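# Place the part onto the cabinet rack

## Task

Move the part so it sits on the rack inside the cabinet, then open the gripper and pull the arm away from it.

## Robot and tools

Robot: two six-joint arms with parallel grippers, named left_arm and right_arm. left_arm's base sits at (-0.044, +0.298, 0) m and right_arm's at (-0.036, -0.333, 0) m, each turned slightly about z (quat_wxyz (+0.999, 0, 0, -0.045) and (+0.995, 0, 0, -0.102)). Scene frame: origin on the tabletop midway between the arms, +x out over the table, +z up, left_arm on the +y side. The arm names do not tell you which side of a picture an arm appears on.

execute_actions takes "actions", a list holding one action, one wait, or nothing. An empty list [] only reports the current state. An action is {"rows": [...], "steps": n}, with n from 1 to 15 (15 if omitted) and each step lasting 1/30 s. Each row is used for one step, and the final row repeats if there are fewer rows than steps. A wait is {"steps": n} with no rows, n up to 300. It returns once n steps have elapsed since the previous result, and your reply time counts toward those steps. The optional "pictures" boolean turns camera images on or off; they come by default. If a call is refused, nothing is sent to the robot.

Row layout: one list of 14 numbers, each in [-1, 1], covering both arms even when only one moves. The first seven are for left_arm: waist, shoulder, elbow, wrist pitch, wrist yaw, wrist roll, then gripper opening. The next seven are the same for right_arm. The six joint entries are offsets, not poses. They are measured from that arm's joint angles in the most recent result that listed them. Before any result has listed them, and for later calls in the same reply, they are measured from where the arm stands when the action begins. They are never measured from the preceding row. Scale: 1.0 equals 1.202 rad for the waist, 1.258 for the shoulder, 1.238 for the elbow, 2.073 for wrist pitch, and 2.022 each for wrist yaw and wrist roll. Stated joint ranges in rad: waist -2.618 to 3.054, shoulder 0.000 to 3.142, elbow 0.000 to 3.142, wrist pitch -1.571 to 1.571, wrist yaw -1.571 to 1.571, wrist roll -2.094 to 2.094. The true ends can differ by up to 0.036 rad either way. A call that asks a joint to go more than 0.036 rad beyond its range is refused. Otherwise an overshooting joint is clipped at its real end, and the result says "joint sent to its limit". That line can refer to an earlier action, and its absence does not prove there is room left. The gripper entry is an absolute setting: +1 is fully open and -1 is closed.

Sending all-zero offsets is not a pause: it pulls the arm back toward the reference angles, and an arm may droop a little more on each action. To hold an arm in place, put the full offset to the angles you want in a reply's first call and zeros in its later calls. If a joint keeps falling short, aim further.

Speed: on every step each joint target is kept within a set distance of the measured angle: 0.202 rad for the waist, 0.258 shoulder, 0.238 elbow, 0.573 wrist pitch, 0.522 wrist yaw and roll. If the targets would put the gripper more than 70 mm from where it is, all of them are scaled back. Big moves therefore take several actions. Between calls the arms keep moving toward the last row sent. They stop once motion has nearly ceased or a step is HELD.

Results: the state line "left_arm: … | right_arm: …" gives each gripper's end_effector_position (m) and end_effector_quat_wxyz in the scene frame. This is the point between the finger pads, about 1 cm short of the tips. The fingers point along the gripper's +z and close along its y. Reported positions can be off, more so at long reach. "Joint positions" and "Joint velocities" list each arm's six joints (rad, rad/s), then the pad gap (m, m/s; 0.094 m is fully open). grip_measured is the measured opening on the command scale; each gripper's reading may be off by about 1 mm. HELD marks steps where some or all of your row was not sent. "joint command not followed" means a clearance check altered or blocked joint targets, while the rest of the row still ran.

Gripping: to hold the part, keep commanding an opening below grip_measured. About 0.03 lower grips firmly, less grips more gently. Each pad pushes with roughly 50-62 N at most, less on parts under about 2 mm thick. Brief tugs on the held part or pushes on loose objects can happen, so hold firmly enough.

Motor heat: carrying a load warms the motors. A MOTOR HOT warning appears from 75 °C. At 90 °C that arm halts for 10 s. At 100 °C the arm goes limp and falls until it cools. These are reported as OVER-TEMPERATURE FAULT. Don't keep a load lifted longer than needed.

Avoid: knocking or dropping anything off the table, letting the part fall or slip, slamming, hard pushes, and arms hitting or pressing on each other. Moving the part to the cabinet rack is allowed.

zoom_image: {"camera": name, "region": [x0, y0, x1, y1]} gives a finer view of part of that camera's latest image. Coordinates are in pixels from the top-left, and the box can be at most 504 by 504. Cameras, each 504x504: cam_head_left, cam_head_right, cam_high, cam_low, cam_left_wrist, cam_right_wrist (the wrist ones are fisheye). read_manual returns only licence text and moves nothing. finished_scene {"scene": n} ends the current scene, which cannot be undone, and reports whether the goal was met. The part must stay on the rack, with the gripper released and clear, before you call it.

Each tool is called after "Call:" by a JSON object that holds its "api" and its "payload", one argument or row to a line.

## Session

Call:
{"api": "execute_actions", "payload": {
  "actions": []
}}

Scene clock: 0.00 s of 4480.00 s.
left_arm: end_effector_position=(+0.3365, -0.0625, +0.1865) grip_measured=+1.000 end_effector_quat_wxyz=(+0.628, +0.533, +0.496, +0.276) | right_arm: end_effector_position=(+0.2204, -0.4088, +0.1820) grip_measured=+1.000 end_effector_quat_wxyz=(+0.074, -0.587, +0.806, -0.016)
Joint positions: left_arm=[-0.843  1.891  0.926  0.897 -0.525  1.201  0.094] | right_arm=[-0.156  1.464  1.411 -1.409 -0.106 -1.613  0.094]
Joint velocities: left_arm=[-0.007  0.002 -0.017 -0.007 -0.007  0.051  0.   ] | right_arm=[-0.007 -0.007 -0.012 -0.022  0.007 -0.037  0.   ]

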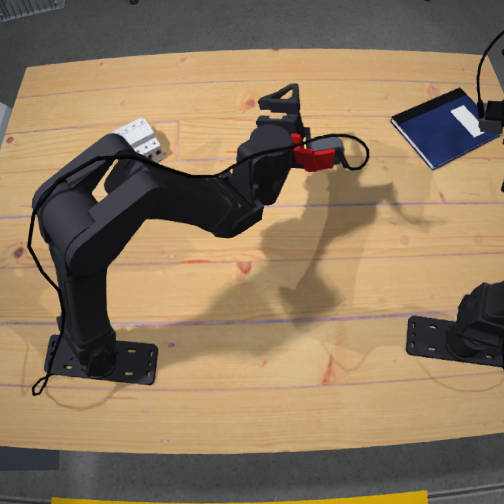

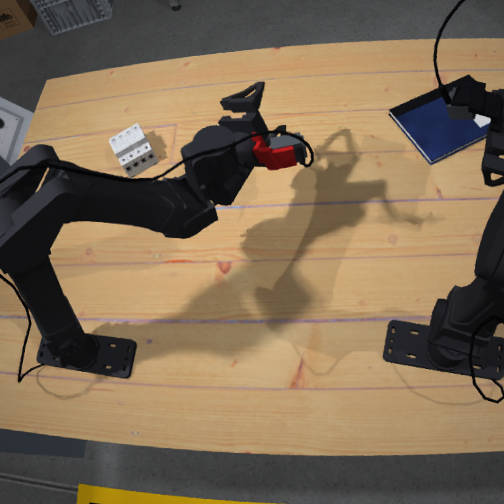

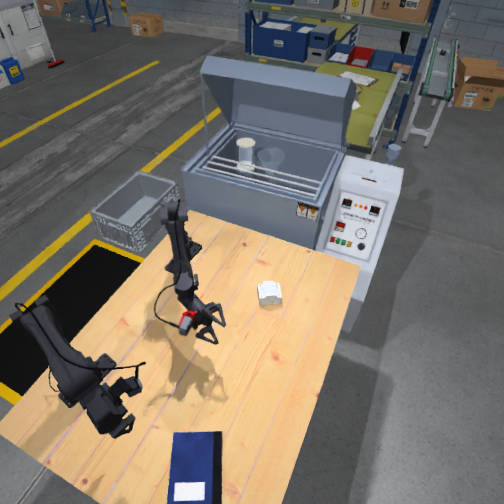

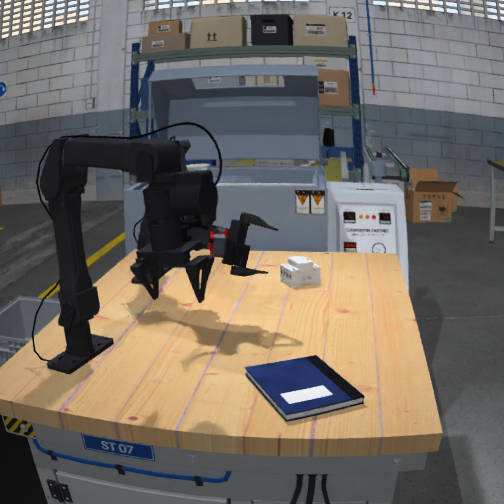

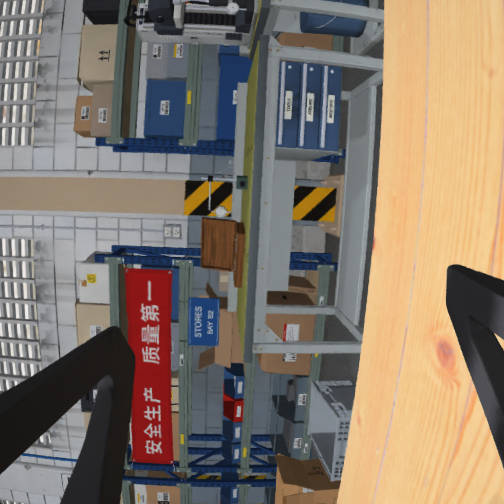

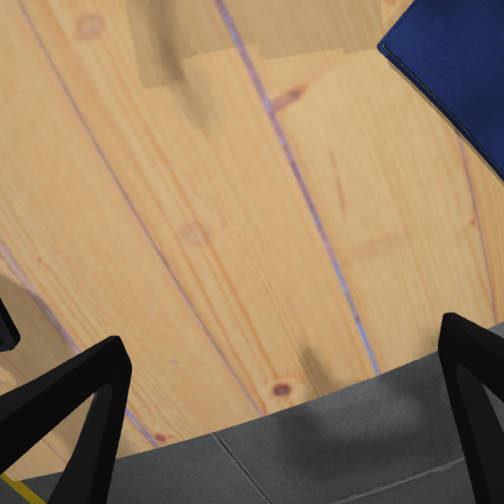

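Call:
{"api": "zoom_image", "payload": {
  "camera": "cam_head_right",
  "region": [80, 100, 190, 200]
}}

Call:
{"api": "zoom_image", "payload": {
  "camera": "cam_head_left",
  "region": [90, 90, 200, 190]
}}

Call:
{"api": "zoom_image", "payload": {
  "camera": "cam_high",
  "region": [230, 260, 310, 330]
}}

Call:
{"api": "zoom_image", "payload": {
  "camera": "cam_high",
  "region": [170, 120, 360, 250]
}}

Call:
{"api": "zoom_image", "payload": {
  "camera": "cam_low",
  "region": [110, 140, 350, 300]
}}

Region (80, 100, 190, 200) of cam_head_right's 504x504 image, scaled by 4.582, with more detail than that image has; it fills the top 458 rows of this view, and the rest is white.

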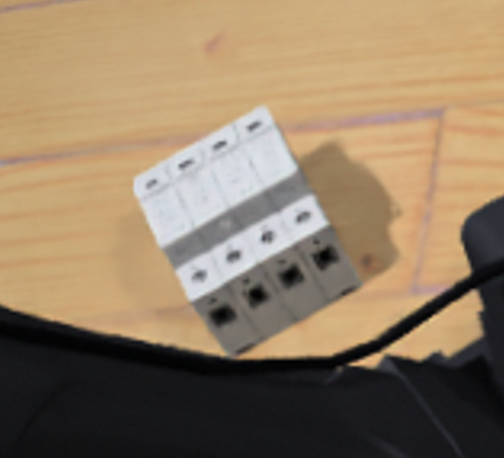

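Region (90, 90, 200, 190) of cam_head_left's 504x504 image, scaled by 4.582, with more detail than that image has; it fills the top 458 rows of this view, and the rest is white.

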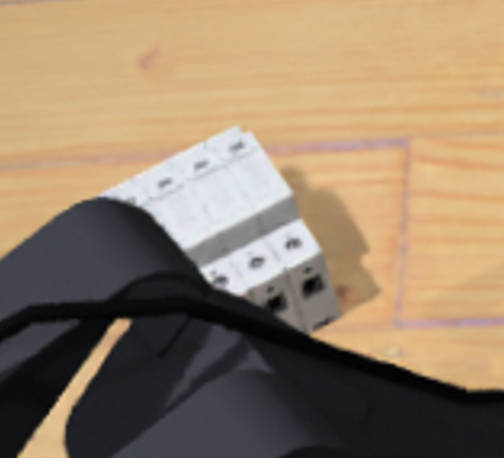

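Region (230, 260, 310, 330) of cam_high's 504x504 image, scaled by 6.300, with more detail than that image has; it fills the top 441 rows of this view, and the rest is white.

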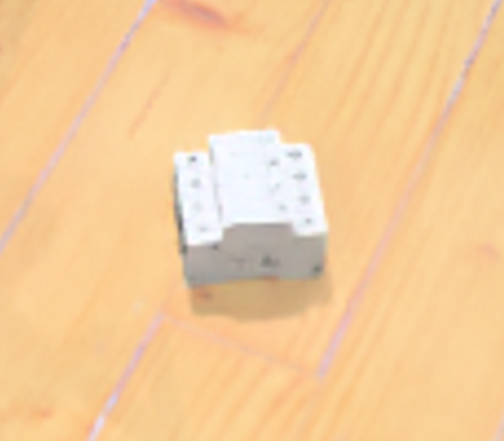

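Region (170, 120, 360, 250) of cam_high's 504x504 image, scaled by 2.653, with more detail than that image has; it fills the top 345 rows of this view, and the rest is white.

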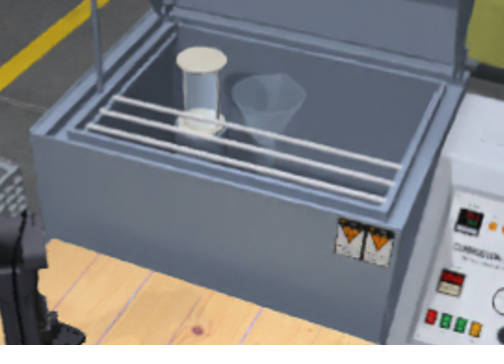

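Region (110, 140, 350, 300) of cam_low's 504x504 image, scaled by 2.100, with more detail than that image has.

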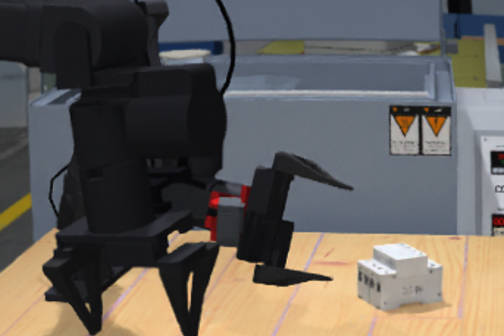

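Call:
{"api": "zoom_image", "payload": {
  "camera": "cam_high",
  "region": [260, 140, 360, 240]
}}

Call:
{"api": "zoom_image", "payload": {
  "camera": "cam_high",
  "region": [175, 120, 275, 220]
}}

Call:
{"api": "zoom_image", "payload": {
  "camera": "cam_low",
  "region": [220, 150, 340, 220]
}}

Region (260, 140, 360, 240) of cam_high's 504x504 image, scaled by 5.040, with more detail than that image has.

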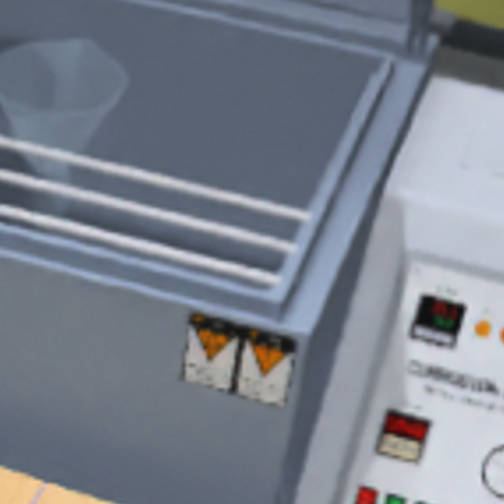

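Region (175, 120, 275, 220) of cam_high's 504x504 image, scaled by 5.040, with more detail than that image has.

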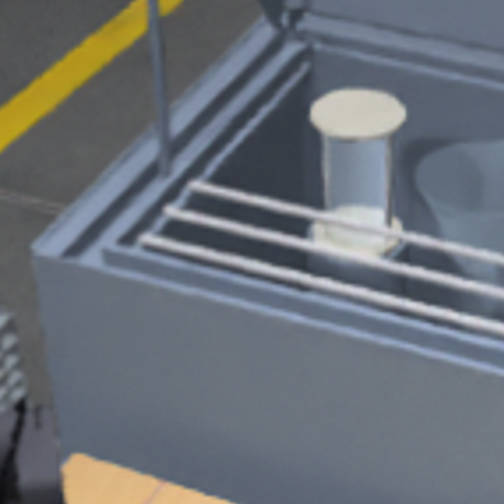

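Region (220, 150, 340, 220) of cam_low's 504x504 image, scaled by 4.200, with more detail than that image has; it fills the top 294 rows of this view, and the rest is white.

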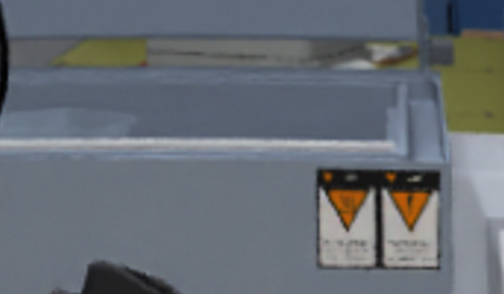

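Call:
{"api": "execute_actions", "payload": {
  "actions": [
    {"rows":[[0.01,-0.007,0.02,-0.01,0.003,-0.03,1,0,0,0,0,0,0,1],[0.03,-0.014,0.04,-0.03,0.006,-0.07,1,0,0,0,0,0,0,1],[0.06,-0.021,0.061,-0.055,0.01,-0.12,1,0,0,0,0,0,0,1],[0.095,-0.028,0.081,-0.085,0.013,-0.17,1,0,0,0,0,0,0,1],[0.135,-0.035,0.101,-0.115,0.016,-0.22,1,0,0,0,0,0,0,1],[0.175,-0.042,0.121,-0.145,0.019,-0.27,1,0,0,0,0,0,0,1],[0.215,-0.049,0.142,-0.175,0.022,-0.32,1,0,0,0,0,0,0,1],[0.255,-0.056,0.162,-0.205,0.026,-0.37,1,0,0,0,0,0,0,1],[0.295,-0.063,0.182,-0.235,0.029,-0.42,1,0,0,0,0,0,0,1],[0.335,-0.07,0.202,-0.265,0.032,-0.47,1,0,0,0,0,0,0,1],[0.375,-0.077,0.222,-0.295,0.035,-0.52,1,0,0,0,0,0,0,1],[0.415,-0.084,0.243,-0.325,0.038,-0.57,1,0,0,0,0,0,0,1],[0.455,-0.091,0.263,-0.355,0.042,-0.62,1,0,0,0,0,0,0,1],[0.495,-0.098,0.283,-0.385,0.045,-0.67,1,0,0,0,0,0,0,1],[0.558,-0.104,0.303,-0.713,0.048,-0.916,1,0,0,0,0,0,0,1]],"steps":15}
  ],
  "pictures": false
}}

Call:
{"api": "execute_actions", "payload": {
  "actions": [
    {"steps":35}
  ]
}}

Scene clock: 48.23 s of 4480.00 s.
left_arm: end_effector_position=(+0.4907, +0.1734, +0.2368) grip_measured=+1.000 end_effector_quat_wxyz=(+0.607, +0.085, +0.781, +0.124) | right_arm: end_effector_position=(+0.2203, -0.4089, +0.1820) grip_measured=+1.000 end_effector_quat_wxyz=(+0.074, -0.587, +0.806, -0.017)
Joint positions: left_arm=[-0.284  1.803  1.244  0.297 -0.453  0.194  0.094] | right_arm=[-0.156  1.464  1.411 -1.409 -0.105 -1.613  0.094]
Joint velocities: left_arm=[ 1.448 -0.339  0.745 -2.308  0.139 -2.176  0.   ] | right_arm=[-0.012 -0.017 -0.002  0.037  0.022  0.007  0.   ]
Steps of this call (steps 1 to 90: nothing new was sent; then 44.73 s passed at rest; steps 91 to 105: all 15 steps of this action). Readings (joint positions):
91: left_arm=[-0.843 1.891 0.926 0.897 -0.525 1.193] | right_arm=[-0.156 1.464 1.411 -1.409 -0.106 -1.613]
92: left_arm=[-0.840 1.891 0.930 0.889 -0.523 1.172] | right_arm=[-0.156 1.464 1.411 -1.409 -0.105 -1.613]
94: left_arm=[-0.813 1.891 0.961 0.840 -0.509 1.087] | right_arm=[-0.156 1.464 1.411 -1.409 -0.105 -1.613]
98: left_arm=[-0.655 1.872 1.059 0.688 -0.483 0.821] | right_arm=[-0.156 1.464 1.411 -1.409 -0.105 -1.613]
105: the state above

Scene clock: 49.40 s of 4480.00 s.
left_arm: end_effector_position=(+0.3971, +0.2598, +0.1203) grip_measured=+1.000 end_effector_quat_wxyz=(+0.323, -0.236, +0.914, +0.071) | right_arm: end_effector_position=(+0.2203, -0.4089, +0.1820) grip_measured=+1.000 end_effector_quat_wxyz=(+0.074, -0.587, +0.806, -0.017)
Joint positions: left_arm=[-0.167  1.766  1.294 -0.56  -0.427 -0.643  0.094] | right_arm=[-0.156  1.464  1.411 -1.409 -0.105 -1.613  0.094]
Joint velocities: left_arm=[-0.007  0.007  0.012 -0.081 -0.022 -0.125  0.   ] | right_arm=[ 0.012  0.027 -0.017  0.007 -0.022 -0.007  0.   ]
Steps of this call (steps 1 to 35: the robot went on to your last target). Readings (joint positions):
1: left_arm=[-0.236 1.791 1.267 0.210 -0.452 0.104] | right_arm=[-0.156 1.464 1.411 -1.409 -0.105 -1.613]
2: left_arm=[-0.195 1.779 1.283 0.121 -0.452 0.010] | right_arm=[-0.156 1.464 1.411 -1.409 -0.105 -1.613]
4: left_arm=[-0.148 1.763 1.294 -0.047 -0.456 -0.165] | right_arm=[-0.156 1.464 1.411 -1.409 -0.105 -1.613]
8: left_arm=[-0.154 1.763 1.294 -0.347 -0.445 -0.440] | right_arm=[-0.156 1.464 1.411 -1.409 -0.105 -1.613]
35: the state above

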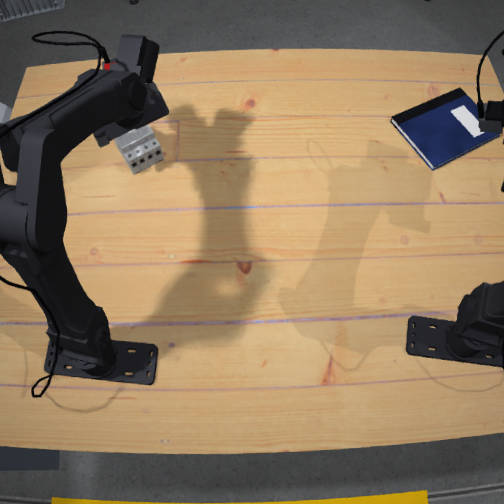

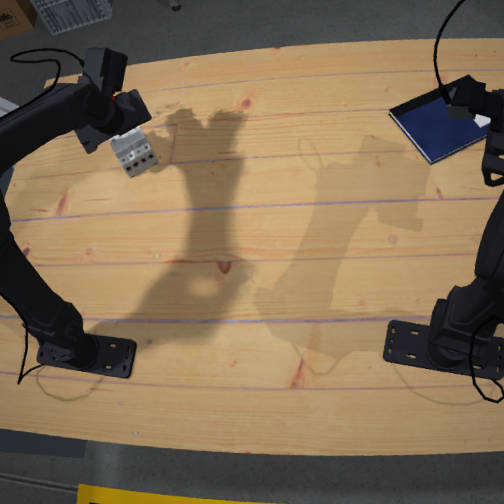

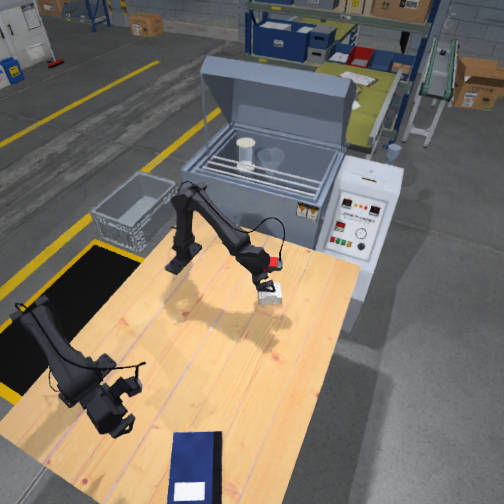

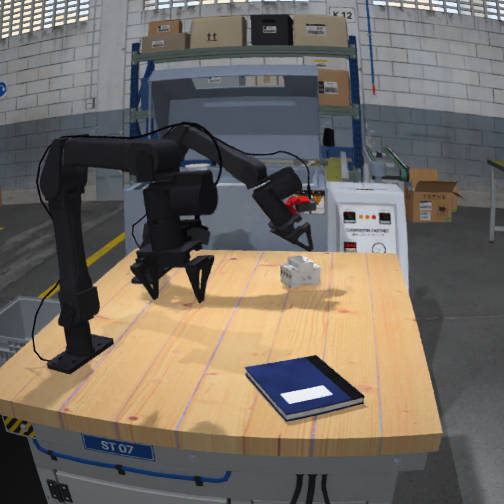

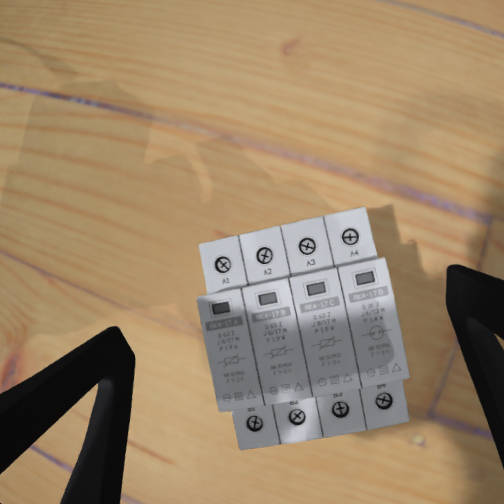

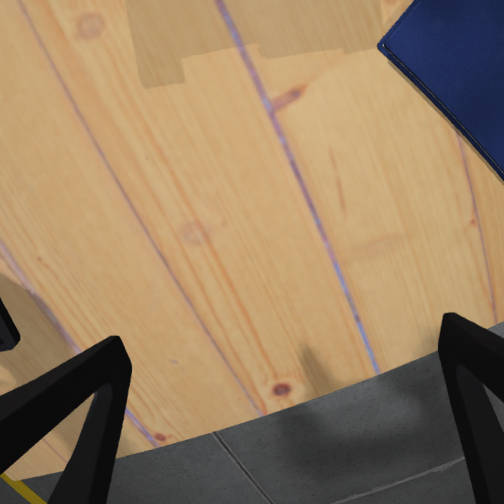

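Call:
{"api": "execute_actions", "payload": {
  "actions": [
    {"rows":[[-0.005,0.004,-0.006,0.014,-0.004,-0.003,1,0,0,0,0,0,0,1],[-0.01,0.009,-0.015,0.028,-0.008,-0.006,1,0,0,0,0,0,0,1],[-0.015,0.015,-0.026,0.042,-0.012,-0.01,1,0,0,0,0,0,0,1],[-0.02,0.021,-0.038,0.055,-0.017,-0.01,1,0,0,0,0,0,0,1],[-0.023,0.027,-0.05,0.068,-0.017,-0.01,1,0,0,0,0,0,0,1],[-0.023,0.033,-0.062,0.08,-0.017,-0.01,1,0,0,0,0,0,0,1],[-0.023,0.039,-0.073,0.092,-0.017,-0.01,1,0,0,0,0,0,0,1],[-0.023,0.045,-0.085,0.103,-0.017,-0.01,1,0,0,0,0,0,0,1],[-0.023,0.051,-0.096,0.114,-0.017,-0.01,1,0,0,0,0,0,0,1],[-0.023,0.057,-0.108,0.124,-0.017,-0.01,1,0,0,0,0,0,0,1],[-0.023,0.063,-0.119,0.133,-0.017,-0.01,1,0,0,0,0,0,0,1],[-0.023,0.069,-0.13,0.141,-0.017,-0.01,1,0,0,0,0,0,0,1],[-0.023,0.075,-0.141,0.141,-0.017,-0.01,1,0,0,0,0,0,0,1],[-0.023,0.081,-0.152,0.141,-0.017,-0.01,1,0,0,0,0,0,0,1],[-0.023,0.086,-0.16,0.141,-0.017,-0.01,1,0,0,0,0,0,0,1]],"steps":15}
  ],
  "pictures": false
}}

Call:
{"api": "execute_actions", "payload": {
  "actions": [
    {"steps":9}
  ],
  "pictures": false
}}

Call:
{"api": "execute_actions", "payload": {
  "actions": [
    {"rows":[[0,0,0,0.004,0,0,0.88,0,0,0,0,0,0,1],[0,0,0,0.004,0,0,0.78,0,0,0,0,0,0,1],[0,0,0,0.004,0,0,0.7,0,0,0,0,0,0,1],[0,0,0,0.004,0,0,0.65,0,0,0,0,0,0,1],[0,0,0,0.004,0,0,0.61,0,0,0,0,0,0,1],[0,0,0,0.004,0,0,0.58,0,0,0,0,0,0,1],[0,0,0,0.004,0,0,0.56,0,0,0,0,0,0,1],[0,0,0,0.004,0,0,0.54,0,0,0,0,0,0,1],[0,0,0,0.004,0,0,0.52,0,0,0,0,0,0,1],[0,0,0,0.004,0,0,0.5,0,0,0,0,0,0,1],[0,0,0,0.004,0,0,0.48,0,0,0,0,0,0,1]],"steps":13}
  ]
}}

Scene clock: 70.93 s of 4480.00 s.
left_arm: end_effector_position=(+0.3911, +0.2547, +0.0491) grip_measured=+1.000 end_effector_quat_wxyz=(+0.316, -0.231, +0.917, +0.080) | right_arm: end_effector_position=(+0.2203, -0.4091, +0.1820) grip_measured=+1.000 end_effector_quat_wxyz=(+0.073, -0.587, +0.806, -0.017)
Joint positions: left_arm=[-0.188  1.861  1.122 -0.322 -0.445 -0.654  0.094] | right_arm=[-0.156  1.464  1.411 -1.409 -0.104 -1.613  0.094]
Joint velocities: left_arm=[-0.032  0.212 -0.349  0.3    0.007 -0.022  0.   ] | right_arm=[-0.002 -0.017  0.007 -0.037  0.022 -0.037  0.   ]
Steps of this call (steps 1 to 15: the robot went on to your last target; steps 16 to 90: nothing new was sent; then 18.03 s passed at rest; steps 91 to 105: all 15 steps of this action). Readings (joint positions):
91: left_arm=[-0.167 1.766 1.294 -0.559 -0.427 -0.643] | right_arm=[-0.156 1.464 1.411 -1.409 -0.104 -1.613]
92: left_arm=[-0.167 1.766 1.292 -0.552 -0.428 -0.644] | right_arm=[-0.156 1.464 1.411 -1.409 -0.104 -1.613]
94: left_arm=[-0.171 1.767 1.279 -0.522 -0.435 -0.648] | right_arm=[-0.156 1.464 1.411 -1.409 -0.104 -1.613]
98: left_arm=[-0.186 1.792 1.228 -0.438 -0.443 -0.652] | right_arm=[-0.156 1.464 1.411 -1.409 -0.104 -1.613]
105: the state above

Scene clock: 71.23 s of 4480.00 s.
left_arm: end_effector_position=(+0.3876, +0.2559, +0.0369) grip_measured=+1.000 end_effector_quat_wxyz=(+0.310, -0.231, +0.918, +0.084) | right_arm: end_effector_position=(+0.2203, -0.4091, +0.1820) grip_measured=+1.000 end_effector_quat_wxyz=(+0.073, -0.587, +0.806, -0.017)
Joint positions: left_arm=[-0.188  1.879  1.097 -0.292 -0.446 -0.655  0.094] | right_arm=[-0.156  1.464  1.411 -1.409 -0.104 -1.613  0.094]
Joint velocities: left_arm=[-0.002  0.002 -0.017  0.066 -0.051  0.066  0.   ] | right_arm=[-0.007 -0.002  0.017  0.022 -0.051 -0.037  0.   ]
Steps of this call (steps 1 to 9: the robot went on to your last target). Readings (joint positions):
1: left_arm=[-0.188 1.868 1.112 -0.317 -0.445 -0.655] | right_arm=[-0.156 1.464 1.411 -1.409 -0.104 -1.613]
2: left_arm=[-0.188 1.873 1.104 -0.314 -0.445 -0.655] | right_arm=[-0.156 1.464 1.411 -1.409 -0.104 -1.613]
4: left_arm=[-0.188 1.879 1.098 -0.311 -0.445 -0.655] | right_arm=[-0.156 1.464 1.411 -1.409 -0.104 -1.613]
8: left_arm=[-0.188 1.879 1.097 -0.295 -0.445 -0.655] | right_arm=[-0.156 1.464 1.411 -1.409 -0.104 -1.613]
9: the state above

Scene clock: 71.67 s of 4480.00 s.
left_arm: end_effector_position=(+0.3880, +0.2543, +0.0366) grip_measured=+0.528 end_effector_quat_wxyz=(+0.310, -0.230, +0.919, +0.079) | right_arm: end_effector_position=(+0.2202, -0.4092, +0.1820) grip_measured=+1.000 end_effector_quat_wxyz=(+0.073, -0.587, +0.806, -0.017)
Joint positions: left_arm=[-0.188  1.879  1.097 -0.29  -0.437 -0.656  0.072] | right_arm=[-0.156  1.464  1.411 -1.409 -0.103 -1.613  0.094]
Joint velocities: left_arm=[-0.002 -0.007 -0.017 -0.022 -0.037 -0.051 -0.001] | right_arm=[-0.012  0.007  0.012 -0.022 -0.007 -0.037  0.   ]
Steps of this call (steps 1 to 13: all 13 steps of this action). Readings (joint positions):
1: left_arm=[-0.188 1.879 1.097 -0.292 -0.446 -0.655] | right_arm=[-0.156 1.464 1.411 -1.409 -0.104 -1.613]
2: left_arm=[-0.188 1.879 1.097 -0.292 -0.445 -0.655] | right_arm=[-0.156 1.464 1.411 -1.409 -0.104 -1.613]
4: left_arm=[-0.188 1.879 1.097 -0.291 -0.441 -0.655] | right_arm=[-0.156 1.464 1.411 -1.409 -0.103 -1.613]
8: left_arm=[-0.188 1.879 1.097 -0.290 -0.437 -0.655] | right_arm=[-0.156 1.464 1.411 -1.409 -0.103 -1.613]
13: the state above

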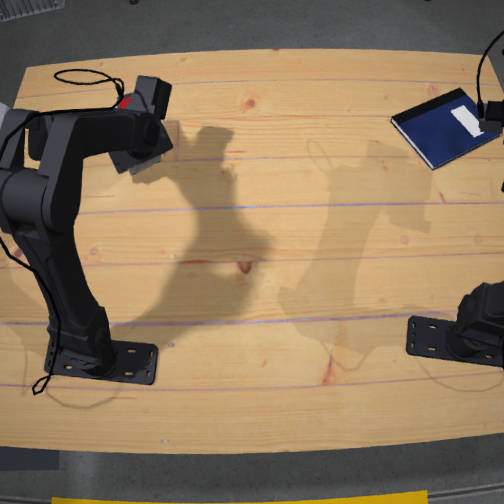

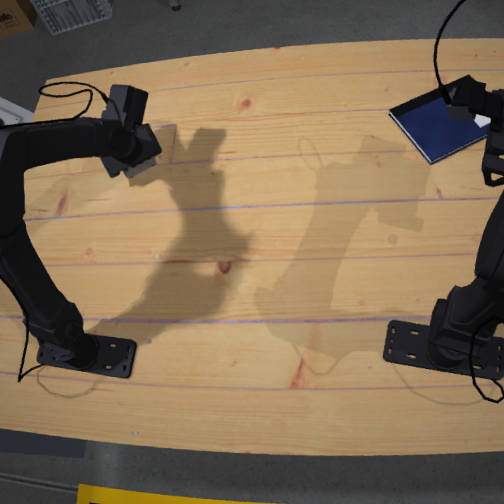

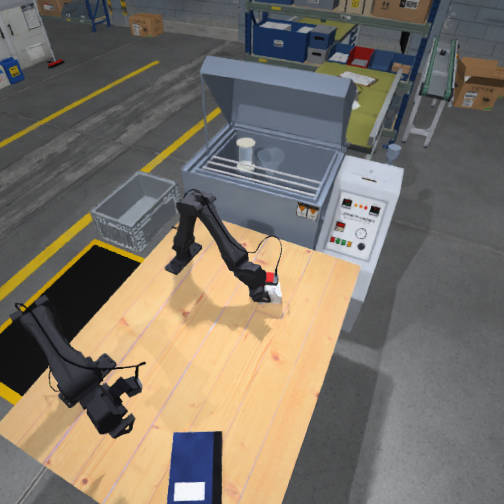

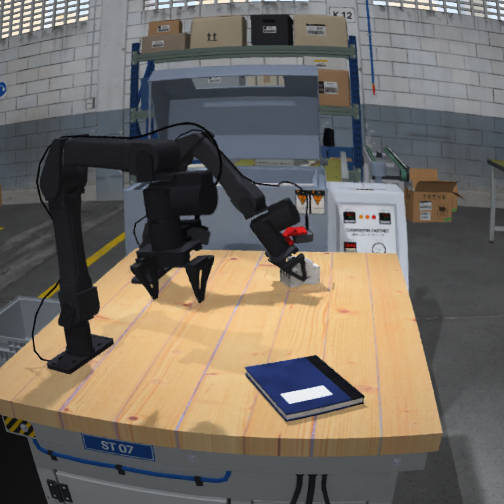

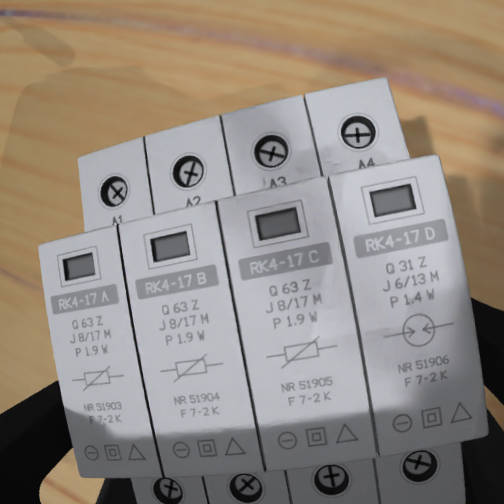

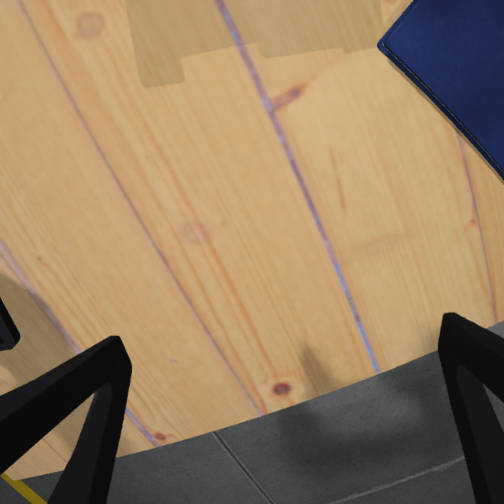

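Call:
{"api": "execute_actions", "payload": {
  "actions": [
    {"rows":[[0,-0.008,0.016,-0.006,0,0,0.485,0,0,0,0,0,0,1],[0,-0.016,0.034,-0.016,0,0,0.485,0,0,0,0,0,0,1],[0,-0.024,0.057,-0.028,0,0,0.485,0,0,0,0,0,0,1],[0,-0.032,0.081,-0.041,0,0,0.485,0,0,0,0,0,0,1],[0,-0.04,0.108,-0.056,0.007,0.011,0.485,0,0,0,0,0,0,1],[0,-0.046,0.136,-0.07,0.014,0.022,0.485,0,0,0,0,0,0,1],[0,-0.052,0.163,-0.084,0.022,0.032,0.485,0,0,0,0,0,0,1],[0,-0.056,0.19,-0.098,0.029,0.043,0.485,0,0,0,0,0,0,1],[0,-0.06,0.217,-0.113,0.036,0.054,0.485,0,0,0,0,0,0,1],[0,-0.064,0.244,-0.127,0.043,0.065,0.485,0,0,0,0,0,0,1],[0.009,-0.068,0.272,-0.141,0.05,0.076,0.485,0,0,0,0,0,0,1],[0.024,-0.068,0.299,-0.155,0.058,0.086,0.485,0,0,0,0,0,0,1],[0.045,-0.068,0.326,-0.17,0.065,0.097,0.485,0,0,0,0,0,0,1],[0.072,-0.068,0.353,-0.184,0.072,0.108,0.485,0,0,0,0,0,0,1],[0.102,-0.068,0.38,-0.198,0.079,0.119,0.485,0,0,0,0,0,0,1]],"steps":15}
  ],
  "pictures": false
}}

Call:
{"api": "execute_actions", "payload": {
  "actions": [
    {"rows":[[0.087,-0.045,0.104,-0.054,0.04,0.06,0.485,0,0,0,0,0,0,1],[0.117,-0.045,0.132,-0.068,0.048,0.071,0.485,0,0,0,0,0,0,1],[0.147,-0.045,0.159,-0.083,0.055,0.082,0.485,0,0,0,0,0,0,1],[0.177,-0.045,0.186,-0.097,0.062,0.093,0.485,0,0,0,0,0,0,1],[0.207,-0.045,0.213,-0.111,0.069,0.104,0.485,0,0,0,0,0,0,1],[0.237,-0.045,0.24,-0.125,0.076,0.114,0.485,0,0,0,0,0,0,1],[0.267,-0.045,0.268,-0.14,0.084,0.125,0.485,0,0,0,0,0,0,1],[0.297,-0.045,0.295,-0.154,0.091,0.136,0.485,0,0,0,0,0,0,1],[0.327,-0.045,0.322,-0.168,0.098,0.147,0.485,0,0,0,0,0,0,1],[0.357,-0.045,0.349,-0.183,0.105,0.158,0.485,0,0,0,0,0,0,1],[0.387,-0.045,0.376,-0.197,0.112,0.168,0.485,0,0,0,0,0,0,1],[0.417,-0.045,0.404,-0.211,0.12,0.179,0.485,0,0,0,0,0,0,1],[0.447,-0.045,0.431,-0.225,0.127,0.19,0.485,0,0,0,0,0,0,1],[0.477,-0.045,0.458,-0.24,0.134,0.201,0.485,0,0,0,0,0,0,1],[0.507,-0.045,0.485,-0.254,0.141,0.212,0.485,0,0,0,0,0,0,1]],"steps":15}
  ],
  "pictures": false
}}

Call:
{"api": "execute_actions", "payload": {
  "actions": [
    {"rows":[[0.087,-0.042,0.1,-0.036,0.045,0.067,0.485,0,0,0,0,0,0,1],[0.117,-0.042,0.118,-0.034,0.052,0.078,0.485,0,0,0,0,0,0,1],[0.147,-0.042,0.13,-0.034,0.059,0.089,0.485,0,0,0,0,0,0,1],[0.177,-0.042,0.136,-0.034,0.066,0.099,0.485,0,0,0,0,0,0,1],[0.207,-0.042,0.138,-0.034,0.072,0.103,0.485,0,0,0,0,0,0,1],[0.237,-0.042,0.138,-0.034,0.072,0.103,0.485,0,0,0,0,0,0,1],[0.267,-0.042,0.138,-0.034,0.072,0.103,0.485,0,0,0,0,0,0,1],[0.297,-0.042,0.138,-0.034,0.072,0.103,0.485,0,0,0,0,0,0,1],[0.327,-0.042,0.138,-0.034,0.072,0.103,0.485,0,0,0,0,0,0,1],[0.357,-0.042,0.138,-0.034,0.072,0.103,0.485,0,0,0,0,0,0,1],[0.387,-0.042,0.138,-0.034,0.072,0.103,0.485,0,0,0,0,0,0,1],[0.417,-0.042,0.138,-0.034,0.072,0.103,0.485,0,0,0,0,0,0,1],[0.447,-0.042,0.138,-0.034,0.072,0.103,0.485,0,0,0,0,0,0,1],[0.477,-0.042,0.138,-0.034,0.072,0.103,0.485,0,0,0,0,0,0,1],[0.507,-0.042,0.138,-0.034,0.072,0.103,0.485,0,0,0,0,0,0,1]],"steps":15}
  ],
  "pictures": false
}}

Call:
{"api": "execute_actions", "payload": {
  "actions": [
    {"rows":[[0.087,-0.04,0.024,0.028,0.01,0.008,0.485,0,0,0,0,0,0,1],[0.117,-0.04,0.024,0.028,0.01,0.008,0.485,0,0,0,0,0,0,1],[0.147,-0.04,0.024,0.028,0.01,0.008,0.485,0,0,0,0,0,0,1],[0.177,-0.04,0.024,0.028,0.01,0.008,0.485,0,0,0,0,0,0,1],[0.207,-0.04,0.024,0.028,0.01,0.008,0.485,0,0,0,0,0,0,1],[0.237,-0.04,0.024,0.028,0.01,0.008,0.485,0,0,0,0,0,0,1],[0.267,-0.04,0.024,0.028,0.01,0.008,0.485,0,0,0,0,0,0,1],[0.297,-0.04,0.024,0.028,0.01,0.008,0.485,0,0,0,0,0,0,1],[0.327,-0.04,0.024,0.028,0.01,0.008,0.485,0,0,0,0,0,0,1],[0.357,-0.04,0.024,0.028,0.01,0.008,0.485,0,0,0,0,0,0,1],[0.384,-0.04,0.024,0.028,0.01,0.008,0.485,0,0,0,0,0,0,1],[0.409,-0.04,0.024,0.028,0.01,0.008,0.485,0,0,0,0,0,0,1],[0.432,-0.04,0.024,0.028,0.01,0.008,0.485,0,0,0,0,0,0,1],[0.453,-0.04,0.024,0.028,0.01,0.008,0.485,0,0,0,0,0,0,1],[0.472,-0.04,0.024,0.028,0.01,0.008,0.485,0,0,0,0,0,0,1]],"steps":15}
  ],
  "pictures": false
}}

Call:
{"api": "execute_actions", "payload": {
  "actions": [
    {"rows":[[0.05,-0.04,0.024,0.028,0.004,0,0.485,0,0,0,0,0,0,1],[0.065,-0.04,0.024,0.028,0.004,0,0.485,0,0,0,0,0,0,1],[0.077,-0.04,0.024,0.028,0.004,0,0.485,0,0,0,0,0,0,1],[0.086,-0.04,0.024,0.028,0.004,0,0.485,0,0,0,0,0,0,1],[0.092,-0.04,0.024,0.028,0.004,0,0.485,0,0,0,0,0,0,1],[0.095,-0.04,0.024,0.028,0.004,0,0.485,0,0,0,0,0,0,1]],"steps":13}
  ]
}}

Scene clock: 123.33 s of 4480.00 s.
left_arm: end_effector_position=(+0.4318, +0.2342, +0.1444) grip_measured=+0.529 end_effector_quat_wxyz=(+0.323, -0.166, +0.932, +0.020) | right_arm: end_effector_position=(+0.2202, -0.4094, +0.1819) grip_measured=+1.000 end_effector_quat_wxyz=(+0.073, -0.587, +0.806, -0.017)
Joint positions: left_arm=[-0.151  1.839  1.48  -0.611 -0.286 -0.503  0.072] | right_arm=[-0.156  1.464  1.411 -1.409 -0.102 -1.613  0.094]
Joint velocities: left_arm=[ 0.579 -0.105  1.033 -0.696  0.593  0.549 -0.   ] | right_arm=[ 0.002  0.012  0.002  0.007 -0.007 -0.007  0.   ]
Steps of this call (steps 1 to 15: the robot went on to your last target; steps 16 to 90: nothing new was sent; then 48.17 s passed at rest; steps 91 to 105: all 15 steps of this action). Readings (joint positions):
91: left_arm=[-0.188 1.879 1.097 -0.290 -0.436 -0.656] | right_arm=[-0.156 1.464 1.411 -1.409 -0.103 -1.613]
92: left_arm=[-0.188 1.879 1.101 -0.293 -0.435 -0.656] | right_arm=[-0.156 1.464 1.411 -1.409 -0.103 -1.613]
94: left_arm=[-0.188 1.879 1.123 -0.328 -0.427 -0.656] | right_arm=[-0.156 1.464 1.411 -1.409 -0.103 -1.613]
98: left_arm=[-0.188 1.878 1.228 -0.442 -0.390 -0.626] | right_arm=[-0.156 1.464 1.411 -1.409 -0.103 -1.613]
105: the state above

Scene clock: 123.83 s of 4480.00 s.
left_arm: end_effector_position=(+0.4069, +0.4545, +0.2795) grip_measured=+0.528 end_effector_quat_wxyz=(+0.333, -0.235, +0.912, +0.052) | right_arm: end_effector_position=(+0.2201, -0.4095, +0.1819) grip_measured=+1.000 end_effector_quat_wxyz=(+0.072, -0.587, +0.806, -0.017)
Joint positions: left_arm=[ 0.398  1.829  1.987 -1.044 -0.063 -0.173  0.072] | right_arm=[-0.156  1.464  1.411 -1.409 -0.101 -1.613  0.094]
Joint velocities: left_arm=[ 0.96  -0.002  0.95  -0.916  0.432  0.579  0.   ] | right_arm=[ 0.012  0.002 -0.012  0.037 -0.007  0.037  0.   ]
Steps of this call (steps 1 to 15: all 15 steps of this action). Readings (joint positions):
1: left_arm=[-0.127 1.835 1.517 -0.635 -0.263 -0.481] | right_arm=[-0.156 1.464 1.411 -1.409 -0.102 -1.613]
2: left_arm=[-0.096 1.832 1.553 -0.660 -0.238 -0.458] | right_arm=[-0.156 1.464 1.411 -1.409 -0.102 -1.613]
4: left_arm=[-0.024 1.829 1.623 -0.713 -0.199 -0.413] | right_arm=[-0.156 1.464 1.411 -1.409 -0.102 -1.613]
8: left_arm=[0.139 1.829 1.755 -0.826 -0.147 -0.326] | right_arm=[-0.156 1.464 1.411 -1.409 -0.102 -1.613]
15: the state above

Scene clock: 124.33 s of 4480.00 s.
left_arm: end_effector_position=(+0.2689, +0.6395, +0.3263) grip_measured=+0.528 end_effector_quat_wxyz=(+0.341, -0.366, +0.857, +0.125) | right_arm: end_effector_position=(+0.2201, -0.4096, +0.1819) grip_measured=+1.000 end_effector_quat_wxyz=(+0.072, -0.587, +0.806, -0.018)
Joint positions: left_arm=[ 0.942  1.807  2.127 -1.15   0.065  0.019  0.072] | right_arm=[-0.156  1.464  1.411 -1.409 -0.101 -1.613  0.094]
Joint velocities: left_arm=[ 0.999  0.002  0.007 -0.051  0.037  0.037 -0.001] | right_arm=[-0.027  0.017 -0.002  0.051  0.007  0.007  0.   ]
Steps of this call (steps 1 to 15: all 15 steps of this action). Readings (joint positions):
1: left_arm=[0.434 1.829 2.019 -1.070 -0.047 -0.149] | right_arm=[-0.156 1.464 1.411 -1.409 -0.101 -1.613]
2: left_arm=[0.471 1.828 2.049 -1.088 -0.029 -0.124] | right_arm=[-0.156 1.464 1.411 -1.409 -0.101 -1.613]
4: left_arm=[0.545 1.823 2.094 -1.108 0.002 -0.077] | right_arm=[-0.156 1.464 1.411 -1.409 -0.101 -1.613]
8: left_arm=[0.692 1.807 2.126 -1.120 0.044 -0.015] | right_arm=[-0.156 1.464 1.411 -1.409 -0.101 -1.613]
15: the state above

Scene clock: 124.83 s of 4480.00 s.
left_arm: end_effector_position=(+0.0554, +0.7502, +0.3263) grip_measured=+0.528 end_effector_quat_wxyz=(+0.297, -0.573, +0.734, +0.209) | right_arm: end_effector_position=(+0.2200, -0.4097, +0.1819) grip_measured=+1.000 end_effector_quat_wxyz=(+0.072, -0.587, +0.806, -0.018)
Joint positions: left_arm=[ 1.47   1.807  2.127 -1.15   0.072  0.027  0.072] | right_arm=[-0.156  1.464  1.411 -1.409 -0.1   -1.613  0.094]
Joint velocities: left_arm=[ 0.769  0.007  0.012 -0.081 -0.051  0.007 -0.   ] | right_arm=[ 0.002  0.007 -0.002 -0.022  0.022  0.007  0.   ]
Steps of this call (steps 1 to 15: all 15 steps of this action). Readings (joint positions):
1: left_arm=[0.979 1.807 2.127 -1.150 0.067 0.021] | right_arm=[-0.156 1.464 1.411 -1.409 -0.101 -1.613]
2: left_arm=[1.015 1.807 2.127 -1.150 0.068 0.022] | right_arm=[-0.156 1.464 1.411 -1.409 -0.101 -1.613]
4: left_arm=[1.089 1.807 2.127 -1.150 0.070 0.025] | right_arm=[-0.156 1.464 1.411 -1.409 -0.100 -1.613]
8: left_arm=[1.235 1.807 2.127 -1.150 0.073 0.027] | right_arm=[-0.156 1.464 1.411 -1.409 -0.100 -1.613]
15: the state above

Scene clock: 125.27 s of 4480.00 s.
left_arm: end_effector_position=(+0.0004, +0.7588, +0.3263) grip_measured=+0.528 end_effector_quat_wxyz=(-0.282, +0.616, -0.699, -0.228) | right_arm: end_effector_position=(+0.2200, -0.4099, +0.1819) grip_measured=+1.000 end_effector_quat_wxyz=(+0.071, -0.587, +0.806, -0.018)
Joint positions: left_arm=[ 1.588  1.807  2.127 -1.15   0.065  0.027  0.072] | right_arm=[-0.156  1.464  1.411 -1.409 -0.099 -1.613  0.094]
Joint velocities: left_arm=[-0.007 -0.002  0.002  0.007 -0.037  0.051  0.001] | right_arm=[ 0.007  0.017  0.002 -0.095  0.022 -0.11   0.   ]
Steps of this call (steps 1 to 13: all 13 steps of this action). Readings (joint positions):
1: left_arm=[1.496 1.807 2.127 -1.150 0.070 0.027] | right_arm=[-0.156 1.464 1.411 -1.409 -0.100 -1.613]
2: left_arm=[1.519 1.807 2.127 -1.150 0.068 0.027] | right_arm=[-0.156 1.464 1.411 -1.409 -0.100 -1.613]
4: left_arm=[1.556 1.807 2.127 -1.150 0.065 0.027] | right_arm=[-0.156 1.464 1.411 -1.409 -0.099 -1.613]
8: left_arm=[1.588 1.807 2.127 -1.150 0.060 0.027] | right_arm=[-0.156 1.464 1.411 -1.409 -0.099 -1.613]
13: the state above

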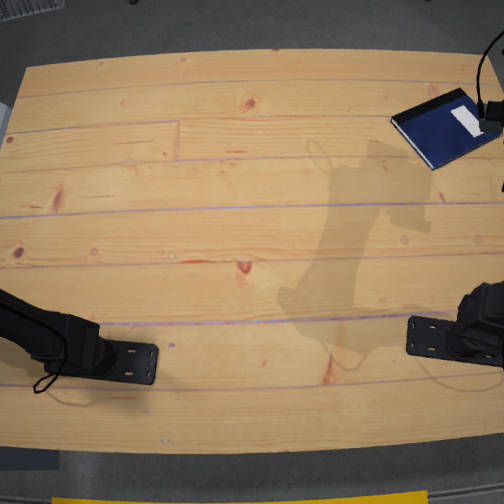

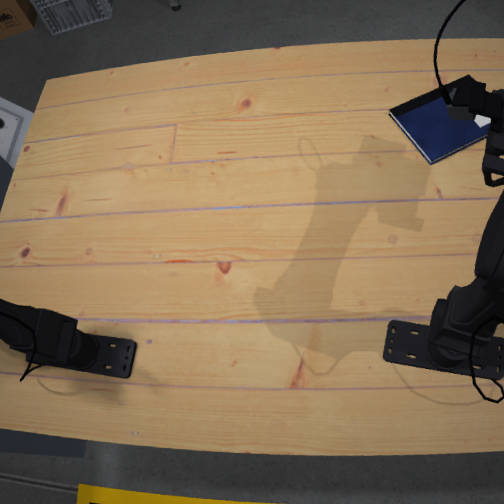

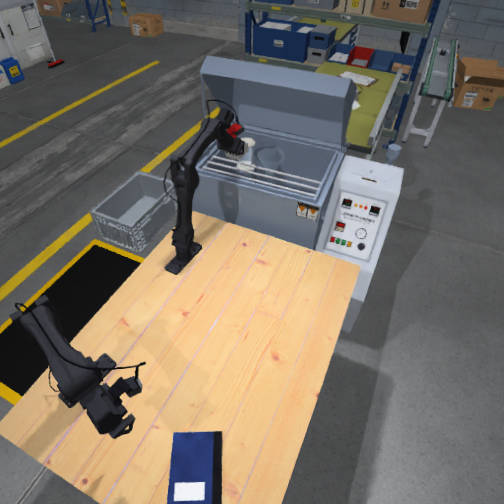

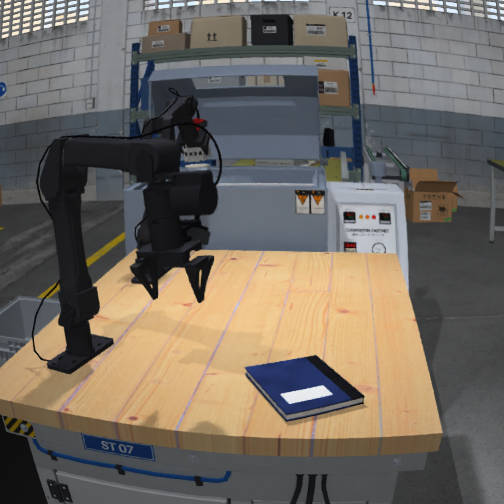

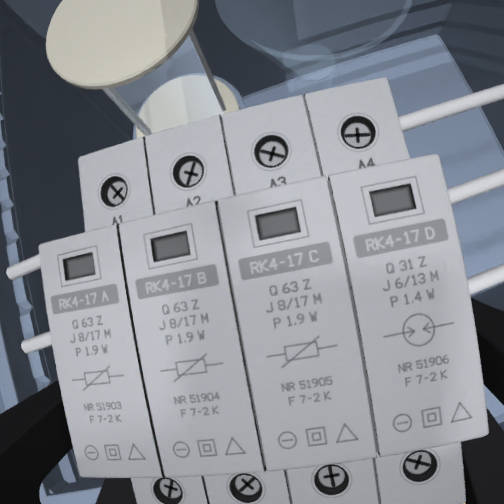

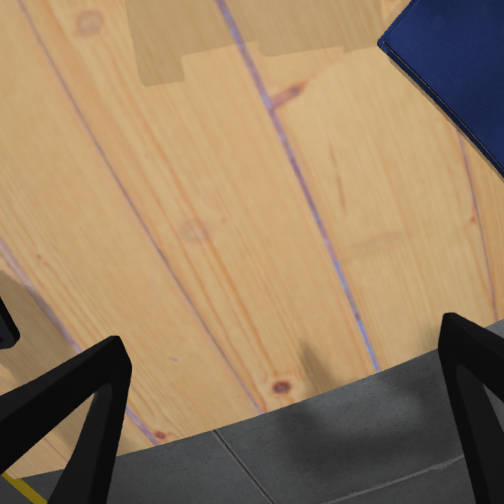

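Call:
{"api": "execute_actions", "payload": {
  "actions": [
    {"rows":[[0,-0.043,0.008,0.036,-0.004,-0.002,0.485,0,0,0,0,0,0,1],[0,-0.046,-0.004,0.044,-0.008,-0.004,0.485,0,0,0,0,0,0,1],[0,-0.049,-0.02,0.052,-0.012,-0.006,0.485,0,0,0,0,0,0,1],[0,-0.052,-0.038,0.061,-0.016,-0.008,0.485,0,0,0,0,0,0,1],[0,-0.055,-0.058,0.07,-0.02,-0.01,0.485,0,0,0,0,0,0,1],[0,-0.058,-0.078,0.079,-0.024,-0.012,0.485,0,0,0,0,0,0,1],[0,-0.061,-0.098,0.088,-0.028,-0.014,0.485,0,0,0,0,0,0,1],[0,-0.064,-0.118,0.097,-0.032,-0.016,0.485,0,0,0,0,0,0,1],[0,-0.064,-0.138,0.106,-0.036,-0.016,0.485,0,0,0,0,0,0,1],[0,-0.064,-0.158,0.114,-0.04,-0.016,0.485,0,0,0,0,0,0,1],[0,-0.064,-0.177,0.121,-0.04,-0.016,0.485,0,0,0,0,0,0,1],[0,-0.064,-0.194,0.127,-0.04,-0.016,0.485,0,0,0,0,0,0,1],[0,-0.064,-0.209,0.127,-0.04,-0.016,0.485,0,0,0,0,0,0,1],[0,-0.064,-0.221,0.127,-0.04,-0.016,0.485,0,0,0,0,0,0,1],[0,-0.064,-0.229,0.127,-0.04,-0.016,0.485,0,0,0,0,0,0,1]],"steps":15}
  ],
  "pictures": false
}}

Call:
{"api": "execute_actions", "payload": {
  "actions": [
    {"steps":12}
  ]
}}

Scene clock: 140.63 s of 4480.00 s.
left_arm: end_effector_position=(-0.0117, +0.7583, +0.2644) grip_measured=+0.528 end_effector_quat_wxyz=(-0.238, +0.642, -0.693, -0.224) | right_arm: end_effector_position=(+0.2199, -0.4100, +0.1819) grip_measured=+1.000 end_effector_quat_wxyz=(+0.071, -0.587, +0.806, -0.018)
Joint positions: left_arm=[ 1.588  1.759  1.849 -0.995 -0.002  0.005  0.072] | right_arm=[-0.156  1.464  1.411 -1.409 -0.098 -1.613  0.094]
Joint velocities: left_arm=[ 0.007 -0.017 -0.52   0.125 -0.11   0.007 -0.   ] | right_arm=[ 0.012  0.017 -0.007  0.022  0.022  0.022  0.   ]
Steps of this call (steps 1 to 15: the robot went on to your last target; steps 16 to 90: nothing new was sent; then 11.87 s passed at rest; steps 91 to 105: all 15 steps of this action). Readings (joint positions):
91: left_arm=[1.588 1.806 2.127 -1.150 0.065 0.027] | right_arm=[-0.156 1.464 1.411 -1.409 -0.099 -1.613]
92: left_arm=[1.588 1.804 2.123 -1.147 0.063 0.027] | right_arm=[-0.156 1.464 1.411 -1.409 -0.099 -1.613]
94: left_arm=[1.588 1.792 2.099 -1.132 0.055 0.025] | right_arm=[-0.156 1.464 1.411 -1.409 -0.099 -1.613]
98: left_arm=[1.588 1.765 2.014 -1.083 0.032 0.015] | right_arm=[-0.156 1.464 1.411 -1.409 -0.099 -1.613]
105: the state above

Scene clock: 141.03 s of 4480.00 s.
left_arm: end_effector_position=(-0.0127, +0.7607, +0.2563) grip_measured=+0.528 end_effector_quat_wxyz=(-0.235, +0.644, -0.692, -0.225) | right_arm: end_effector_position=(+0.2199, -0.4100, +0.1819) grip_measured=+1.000 end_effector_quat_wxyz=(+0.071, -0.587, +0.806, -0.018)
Joint positions: left_arm=[ 1.588  1.762  1.821 -0.968 -0.009  0.003  0.072] | right_arm=[-0.156  1.464  1.411 -1.409 -0.098 -1.613  0.094]
Joint velocities: left_arm=[ 0.002 -0.012  0.012  0.007 -0.022  0.007 -0.001] | right_arm=[-0.007 -0.007 -0.002 -0.081 -0.007 -0.066  0.   ]
Steps of this call (steps 1 to 12: the robot went on to your last target). Readings (joint positions):
1: left_arm=[1.588 1.759 1.835 -0.994 -0.004 0.005] | right_arm=[-0.156 1.464 1.411 -1.409 -0.098 -1.613]
2: left_arm=[1.588 1.760 1.827 -0.994 -0.006 0.004] | right_arm=[-0.156 1.464 1.411 -1.409 -0.098 -1.613]
4: left_arm=[1.588 1.762 1.821 -0.993 -0.007 0.004] | right_arm=[-0.156 1.464 1.411 -1.409 -0.098 -1.613]
8: left_arm=[1.588 1.762 1.821 -0.976 -0.009 0.003] | right_arm=[-0.156 1.464 1.411 -1.409 -0.098 -1.613]
12: the state above

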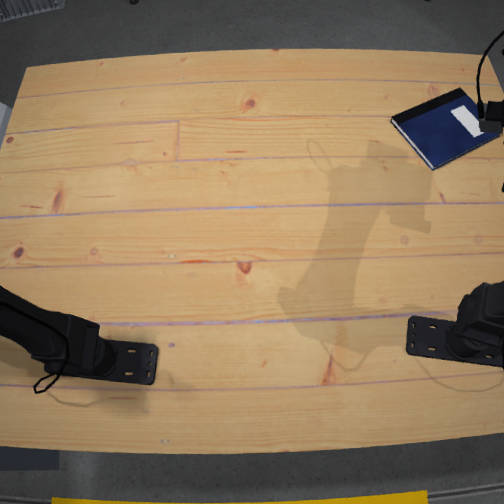

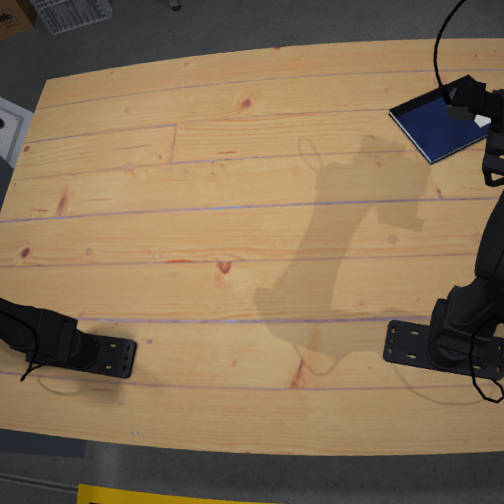

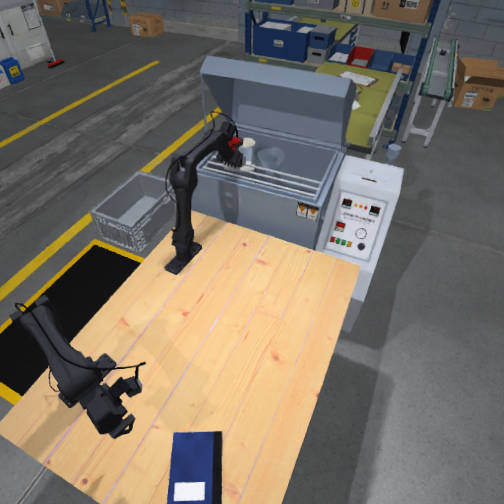

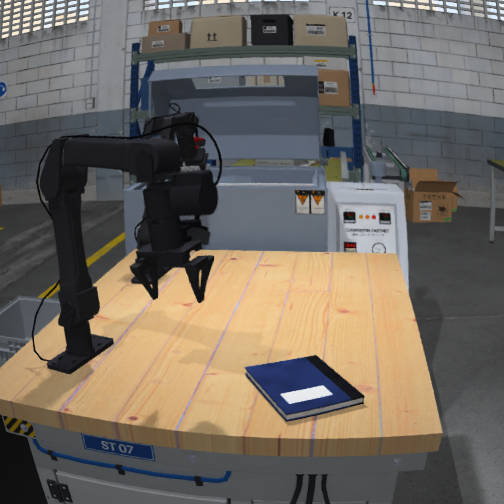

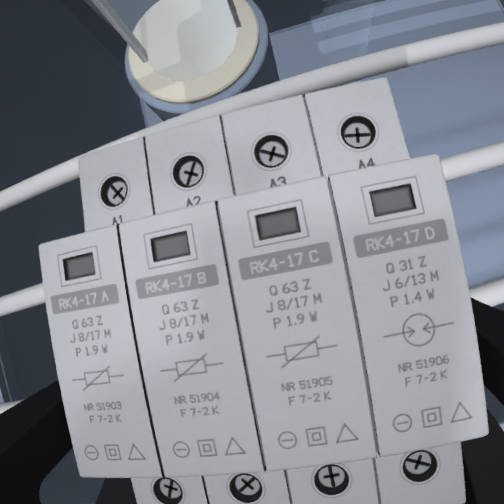

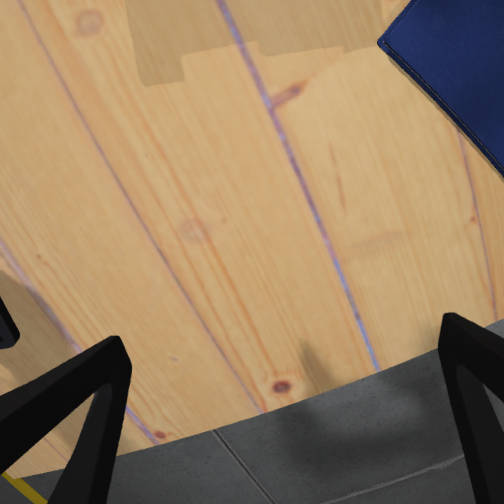

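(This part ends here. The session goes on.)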